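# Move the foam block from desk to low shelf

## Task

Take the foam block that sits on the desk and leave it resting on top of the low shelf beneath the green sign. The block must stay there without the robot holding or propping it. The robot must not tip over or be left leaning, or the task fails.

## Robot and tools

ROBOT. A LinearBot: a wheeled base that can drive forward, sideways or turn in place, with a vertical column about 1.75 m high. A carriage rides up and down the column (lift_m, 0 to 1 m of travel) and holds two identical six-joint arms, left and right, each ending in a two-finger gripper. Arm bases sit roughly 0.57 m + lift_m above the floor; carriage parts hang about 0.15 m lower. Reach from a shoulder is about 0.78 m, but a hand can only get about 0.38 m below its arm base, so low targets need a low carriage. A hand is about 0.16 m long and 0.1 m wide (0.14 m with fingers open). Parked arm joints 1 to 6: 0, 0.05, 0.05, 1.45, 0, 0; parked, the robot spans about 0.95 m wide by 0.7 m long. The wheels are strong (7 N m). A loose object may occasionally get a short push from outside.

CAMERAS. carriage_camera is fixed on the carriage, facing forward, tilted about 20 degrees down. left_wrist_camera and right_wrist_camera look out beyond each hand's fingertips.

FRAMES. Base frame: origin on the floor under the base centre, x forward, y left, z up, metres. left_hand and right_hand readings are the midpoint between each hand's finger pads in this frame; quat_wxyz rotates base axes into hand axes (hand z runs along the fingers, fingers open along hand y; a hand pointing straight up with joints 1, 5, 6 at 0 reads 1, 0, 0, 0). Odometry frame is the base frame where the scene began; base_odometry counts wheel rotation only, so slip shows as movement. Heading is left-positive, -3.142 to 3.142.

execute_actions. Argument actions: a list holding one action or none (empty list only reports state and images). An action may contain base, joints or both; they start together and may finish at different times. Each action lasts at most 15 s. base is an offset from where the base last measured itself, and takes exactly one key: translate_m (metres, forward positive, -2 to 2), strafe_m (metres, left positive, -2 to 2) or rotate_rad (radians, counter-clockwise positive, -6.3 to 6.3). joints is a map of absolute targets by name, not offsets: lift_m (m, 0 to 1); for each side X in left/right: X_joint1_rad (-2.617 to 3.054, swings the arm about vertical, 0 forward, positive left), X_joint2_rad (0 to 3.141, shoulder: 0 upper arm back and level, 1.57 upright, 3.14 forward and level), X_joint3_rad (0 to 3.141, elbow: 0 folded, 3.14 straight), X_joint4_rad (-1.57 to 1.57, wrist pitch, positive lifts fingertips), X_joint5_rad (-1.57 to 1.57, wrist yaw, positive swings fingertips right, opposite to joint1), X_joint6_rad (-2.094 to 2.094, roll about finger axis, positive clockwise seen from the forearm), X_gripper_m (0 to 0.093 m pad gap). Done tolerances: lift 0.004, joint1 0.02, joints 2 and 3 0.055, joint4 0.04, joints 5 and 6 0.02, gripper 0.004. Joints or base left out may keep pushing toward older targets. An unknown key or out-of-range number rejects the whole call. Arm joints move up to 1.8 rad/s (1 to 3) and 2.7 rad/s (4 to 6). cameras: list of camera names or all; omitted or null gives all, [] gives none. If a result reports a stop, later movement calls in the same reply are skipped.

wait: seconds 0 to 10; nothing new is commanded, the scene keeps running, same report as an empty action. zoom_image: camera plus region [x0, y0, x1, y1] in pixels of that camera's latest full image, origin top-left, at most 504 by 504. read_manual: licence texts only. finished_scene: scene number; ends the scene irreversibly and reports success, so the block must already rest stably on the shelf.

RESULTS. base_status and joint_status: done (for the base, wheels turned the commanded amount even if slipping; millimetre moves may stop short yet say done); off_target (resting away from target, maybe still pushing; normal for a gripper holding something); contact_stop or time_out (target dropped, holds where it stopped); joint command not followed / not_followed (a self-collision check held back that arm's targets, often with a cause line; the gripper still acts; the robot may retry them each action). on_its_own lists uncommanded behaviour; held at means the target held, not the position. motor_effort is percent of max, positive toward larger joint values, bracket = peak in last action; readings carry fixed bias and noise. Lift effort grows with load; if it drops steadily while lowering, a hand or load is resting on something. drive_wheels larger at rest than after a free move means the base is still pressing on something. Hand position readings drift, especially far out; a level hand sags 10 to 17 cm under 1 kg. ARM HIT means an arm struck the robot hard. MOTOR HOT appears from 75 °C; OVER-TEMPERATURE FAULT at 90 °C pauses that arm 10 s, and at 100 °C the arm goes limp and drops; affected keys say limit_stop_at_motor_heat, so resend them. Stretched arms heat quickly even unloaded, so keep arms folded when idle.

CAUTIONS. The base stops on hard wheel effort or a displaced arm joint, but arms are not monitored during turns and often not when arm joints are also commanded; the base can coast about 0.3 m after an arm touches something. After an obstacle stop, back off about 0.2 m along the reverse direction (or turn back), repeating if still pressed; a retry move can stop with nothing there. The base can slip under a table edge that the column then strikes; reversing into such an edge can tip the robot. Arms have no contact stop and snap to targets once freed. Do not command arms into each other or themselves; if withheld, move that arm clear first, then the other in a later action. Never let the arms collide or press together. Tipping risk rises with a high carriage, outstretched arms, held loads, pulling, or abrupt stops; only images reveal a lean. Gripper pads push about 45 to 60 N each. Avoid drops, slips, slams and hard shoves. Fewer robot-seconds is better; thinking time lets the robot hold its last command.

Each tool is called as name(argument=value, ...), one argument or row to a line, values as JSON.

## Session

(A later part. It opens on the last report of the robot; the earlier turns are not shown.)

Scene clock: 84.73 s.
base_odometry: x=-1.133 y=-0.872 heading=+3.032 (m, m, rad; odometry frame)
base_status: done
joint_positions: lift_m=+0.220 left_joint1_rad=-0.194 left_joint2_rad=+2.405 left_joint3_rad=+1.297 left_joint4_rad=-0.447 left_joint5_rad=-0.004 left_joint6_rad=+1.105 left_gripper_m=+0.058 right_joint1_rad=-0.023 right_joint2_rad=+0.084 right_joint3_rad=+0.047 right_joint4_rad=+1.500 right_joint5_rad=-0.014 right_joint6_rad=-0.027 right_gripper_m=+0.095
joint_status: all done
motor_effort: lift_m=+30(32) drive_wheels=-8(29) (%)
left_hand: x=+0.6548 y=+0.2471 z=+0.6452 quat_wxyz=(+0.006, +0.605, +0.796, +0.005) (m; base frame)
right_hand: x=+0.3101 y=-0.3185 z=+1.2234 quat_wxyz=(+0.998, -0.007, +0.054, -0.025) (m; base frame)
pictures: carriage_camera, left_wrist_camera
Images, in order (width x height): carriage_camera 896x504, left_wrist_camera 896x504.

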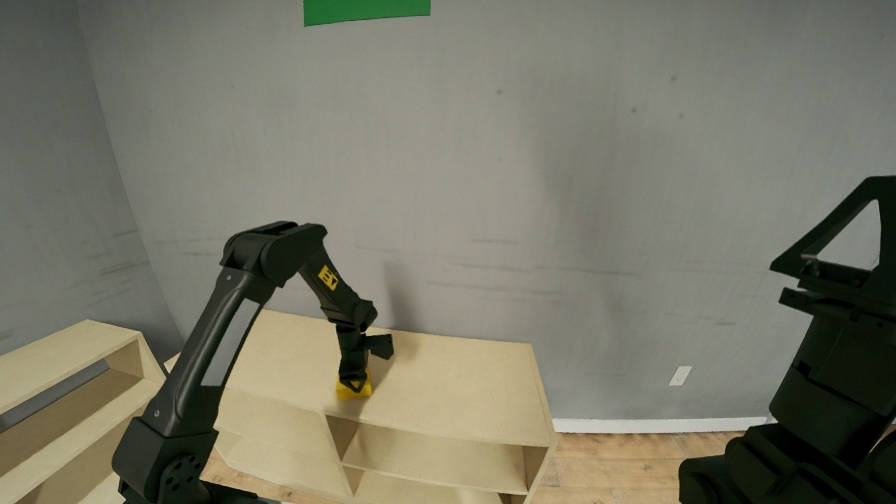

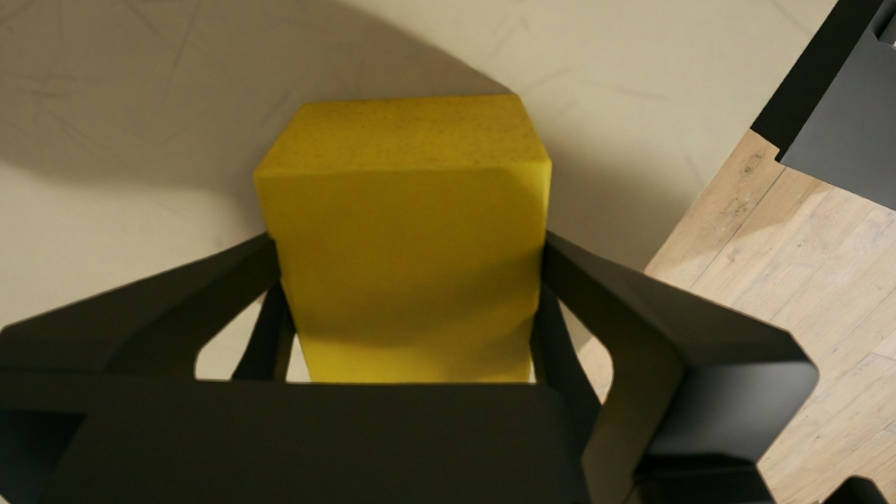

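execute_actions(
  actions=[
    {"base":{"translate_m":0.12}},
  ],
  cameras=["carriage_camera","left_wrist_camera"],
)

execute_actions(
  actions=[
    {"joints":{"lift_m":0.195}},
  ],
  cameras=["carriage_camera","left_wrist_camera"],
)

Scene clock: 90.13 s.
base_odometry: x=-1.252 y=-0.859 heading=+3.033 (m, m, rad; odometry frame)
base_status: done
joint_positions: lift_m=+0.220 left_joint1_rad=-0.196 left_joint2_rad=+2.405 left_joint3_rad=+1.297 left_joint4_rad=-0.448 left_joint5_rad=-0.004 left_joint6_rad=+1.105 left_gripper_m=+0.058 right_joint1_rad=-0.023 right_joint2_rad=+0.084 right_joint3_rad=+0.047 right_joint4_rad=+1.500 right_joint5_rad=-0.014 right_joint6_rad=-0.027 right_gripper_m=+0.095
joint_status: not commanded
motor_effort: lift_m=+30(30) drive_wheels=-9(18) (%)
left_hand: x=+0.6545 y=+0.2465 z=+0.6452 quat_wxyz=(+0.006, +0.606, +0.796, +0.005) (m; base frame)
right_hand: x=+0.3101 y=-0.3185 z=+1.2234 quat_wxyz=(+0.998, -0.007, +0.054, -0.025) (m; base frame)
pictures: carriage_camera, left_wrist_camera
Images, in order (width x height): carriage_camera 896x504, left_wrist_camera 896x504.

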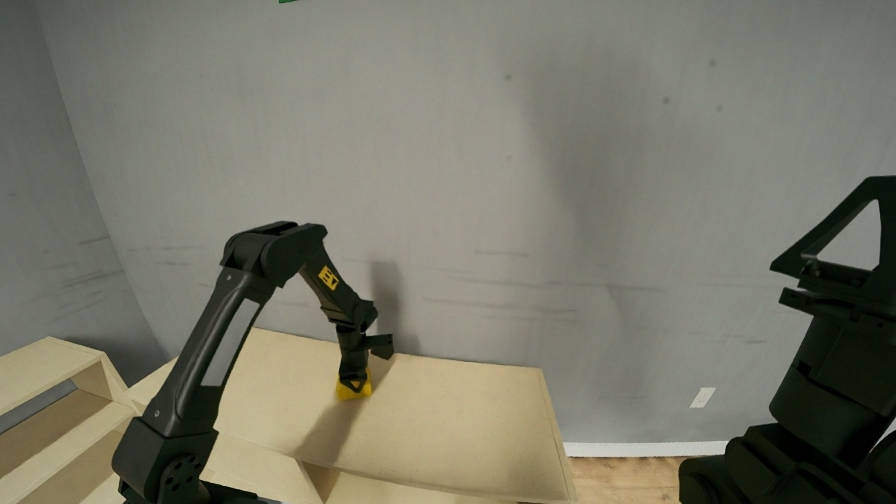

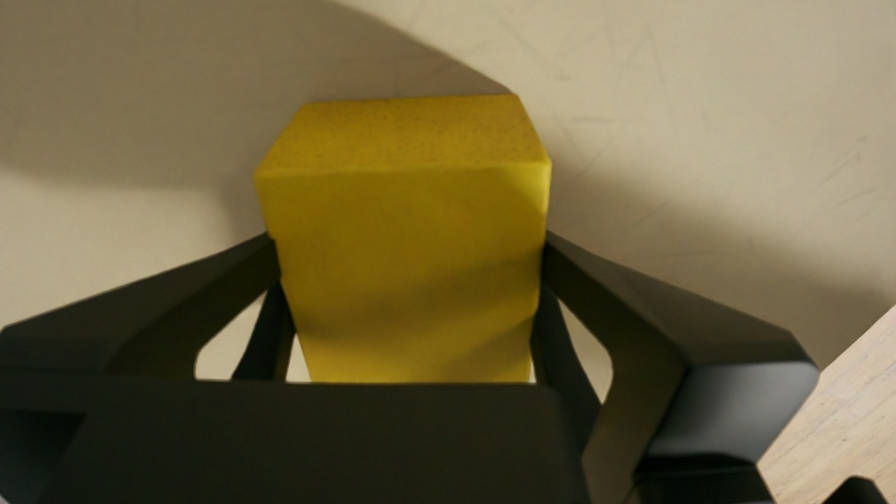

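Scene clock: 90.73 s.
base_odometry: x=-1.252 y=-0.859 heading=+3.033 (m, m, rad; odometry frame)
base_status: not commanded
joint_positions: lift_m=+0.195 left_joint1_rad=-0.196 left_joint2_rad=+2.345 left_joint3_rad=+1.301 left_joint4_rad=-0.513 left_joint5_rad=-0.003 left_joint6_rad=+1.105 left_gripper_m=+0.058 right_joint1_rad=-0.023 right_joint2_rad=+0.084 right_joint3_rad=+0.047 right_joint4_rad=+1.500 right_joint5_rad=-0.014 right_joint6_rad=-0.027 right_gripper_m=+0.095
joint_status: all done
motor_effort: lift_m=+26(28) drive_wheels=+10(9) (%)
left_hand: x=+0.6549 y=+0.2463 z=+0.6425 quat_wxyz=(+0.005, +0.606, +0.796, +0.004) (m; base frame)
right_hand: x=+0.3100 y=-0.3185 z=+1.1988 quat_wxyz=(+0.998, -0.007, +0.054, -0.025) (m; base frame)
pictures: carriage_camera, left_wrist_camera
Images, in order (width x height): carriage_camera 896x504, left_wrist_camera 896x504.

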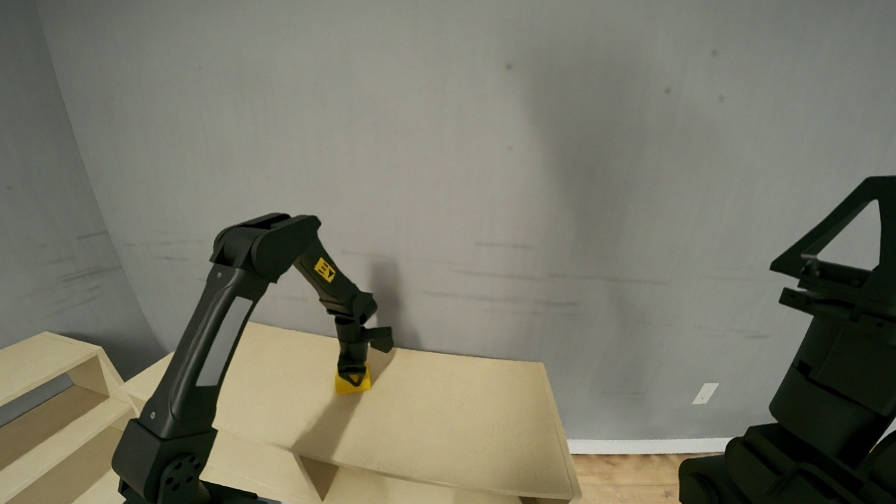

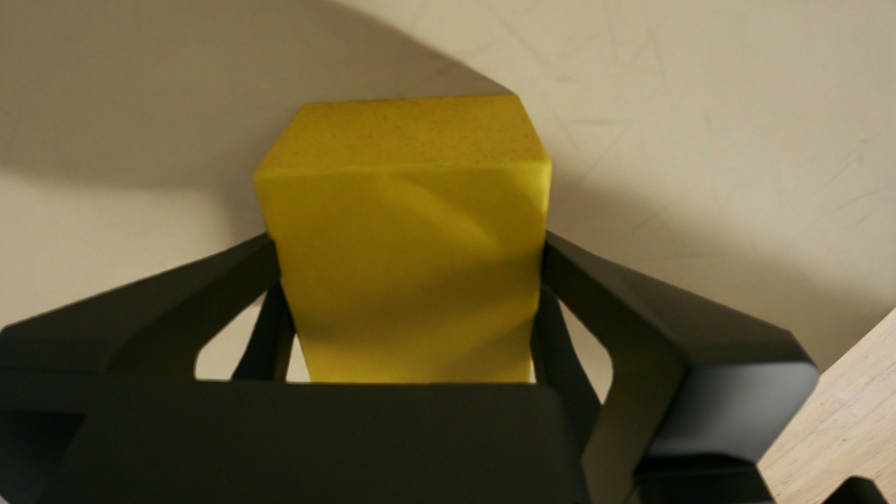

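Narrow clearance; it's resting now. Relieve the pressure, release, lift.

execute_actions(
  actions=[
    {"joints":{"lift_m":0.214}},
  ],
  cameras=[],
)

execute_actions(
  actions=[
    {"joints":{"left_gripper_m":0.093}},
  ],
  cameras=[],
)

execute_actions(
  actions=[
    {"joints":{"lift_m":0.3}},
  ],
  cameras=["carriage_camera"],
)

Scene clock: 95.63 s.
base_odometry: x=-1.252 y=-0.859 heading=+3.033 (m, m, rad; odometry frame)
base_status: not commanded
joint_positions: lift_m=+0.214 left_joint1_rad=-0.196 left_joint2_rad=+2.388 left_joint3_rad=+1.301 left_joint4_rad=-0.456 left_joint5_rad=-0.003 left_joint6_rad=+1.105 left_gripper_m=+0.058 right_joint1_rad=-0.023 right_joint2_rad=+0.084 right_joint3_rad=+0.047 right_joint4_rad=+1.500 right_joint5_rad=-0.014 right_joint6_rad=-0.027 right_gripper_m=+0.095
joint_status: all done
motor_effort: lift_m=+34(39) drive_wheels=+9(10) (%)
left_hand: x=+0.6584 y=+0.2456 z=+0.6455 quat_wxyz=(+0.012, +0.606, +0.796, +0.007) (m; base frame)
right_hand: x=+0.3101 y=-0.3185 z=+1.2172 quat_wxyz=(+0.998, -0.007, +0.054, -0.025) (m; base frame)
pictures: none
No camera images: the call's "cameras" was empty. Leave "cameras" out to get every camera's image.

Scene clock: 96.23 s.
base_odometry: x=-1.252 y=-0.859 heading=+3.033 (m, m, rad; odometry frame)
base_status: not commanded
joint_positions: lift_m=+0.214 left_joint1_rad=-0.196 left_joint2_rad=+2.388 left_joint3_rad=+1.301 left_joint4_rad=-0.454 left_joint5_rad=-0.003 left_joint6_rad=+1.105 left_gripper_m=+0.093 right_joint1_rad=-0.023 right_joint2_rad=+0.084 right_joint3_rad=+0.047 right_joint4_rad=+1.500 right_joint5_rad=-0.014 right_joint6_rad=-0.027 right_gripper_m=+0.095
joint_status: all done
motor_effort: lift_m=+34(34) drive_wheels=+9(9) (%)
left_hand: x=+0.6587 y=+0.2456 z=+0.6455 quat_wxyz=(+0.012, +0.605, +0.796, +0.008) (m; base frame)
right_hand: x=+0.3101 y=-0.3185 z=+1.2172 quat_wxyz=(+0.998, -0.007, +0.054, -0.025) (m; base frame)
pictures: none
No camera images: the call's "cameras" was empty. Leave "cameras" out to get every camera's image.

Scene clock: 97.10 s.
base_odometry: x=-1.252 y=-0.859 heading=+3.033 (m, m, rad; odometry frame)
base_status: not commanded
joint_positions: lift_m=+0.300 left_joint1_rad=-0.196 left_joint2_rad=+2.401 left_joint3_rad=+1.301 left_joint4_rad=-0.446 left_joint5_rad=-0.003 left_joint6_rad=+1.105 left_gripper_m=+0.093 right_joint1_rad=-0.023 right_joint2_rad=+0.084 right_joint3_rad=+0.047 right_joint4_rad=+1.500 right_joint5_rad=-0.014 right_joint6_rad=-0.027 right_gripper_m=+0.095
joint_status: all done
motor_effort: lift_m=+32(40) drive_wheels=+9(9) (%)
left_hand: x=+0.6576 y=+0.2458 z=+0.7272 quat_wxyz=(+0.010, +0.606, +0.796, +0.007) (m; base frame)
right_hand: x=+0.3100 y=-0.3185 z=+1.3033 quat_wxyz=(+0.998, -0.007, +0.054, -0.025) (m; base frame)
pictures: carriage_camera
Images, in order (width x height): carriage_camera 896x504.

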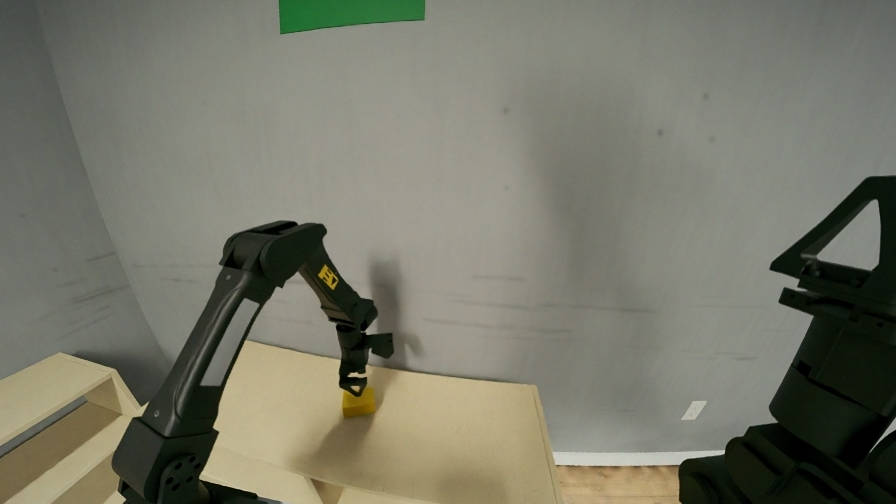

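finished_scene(
  scene=1,
)

The scene is finished: the task was done.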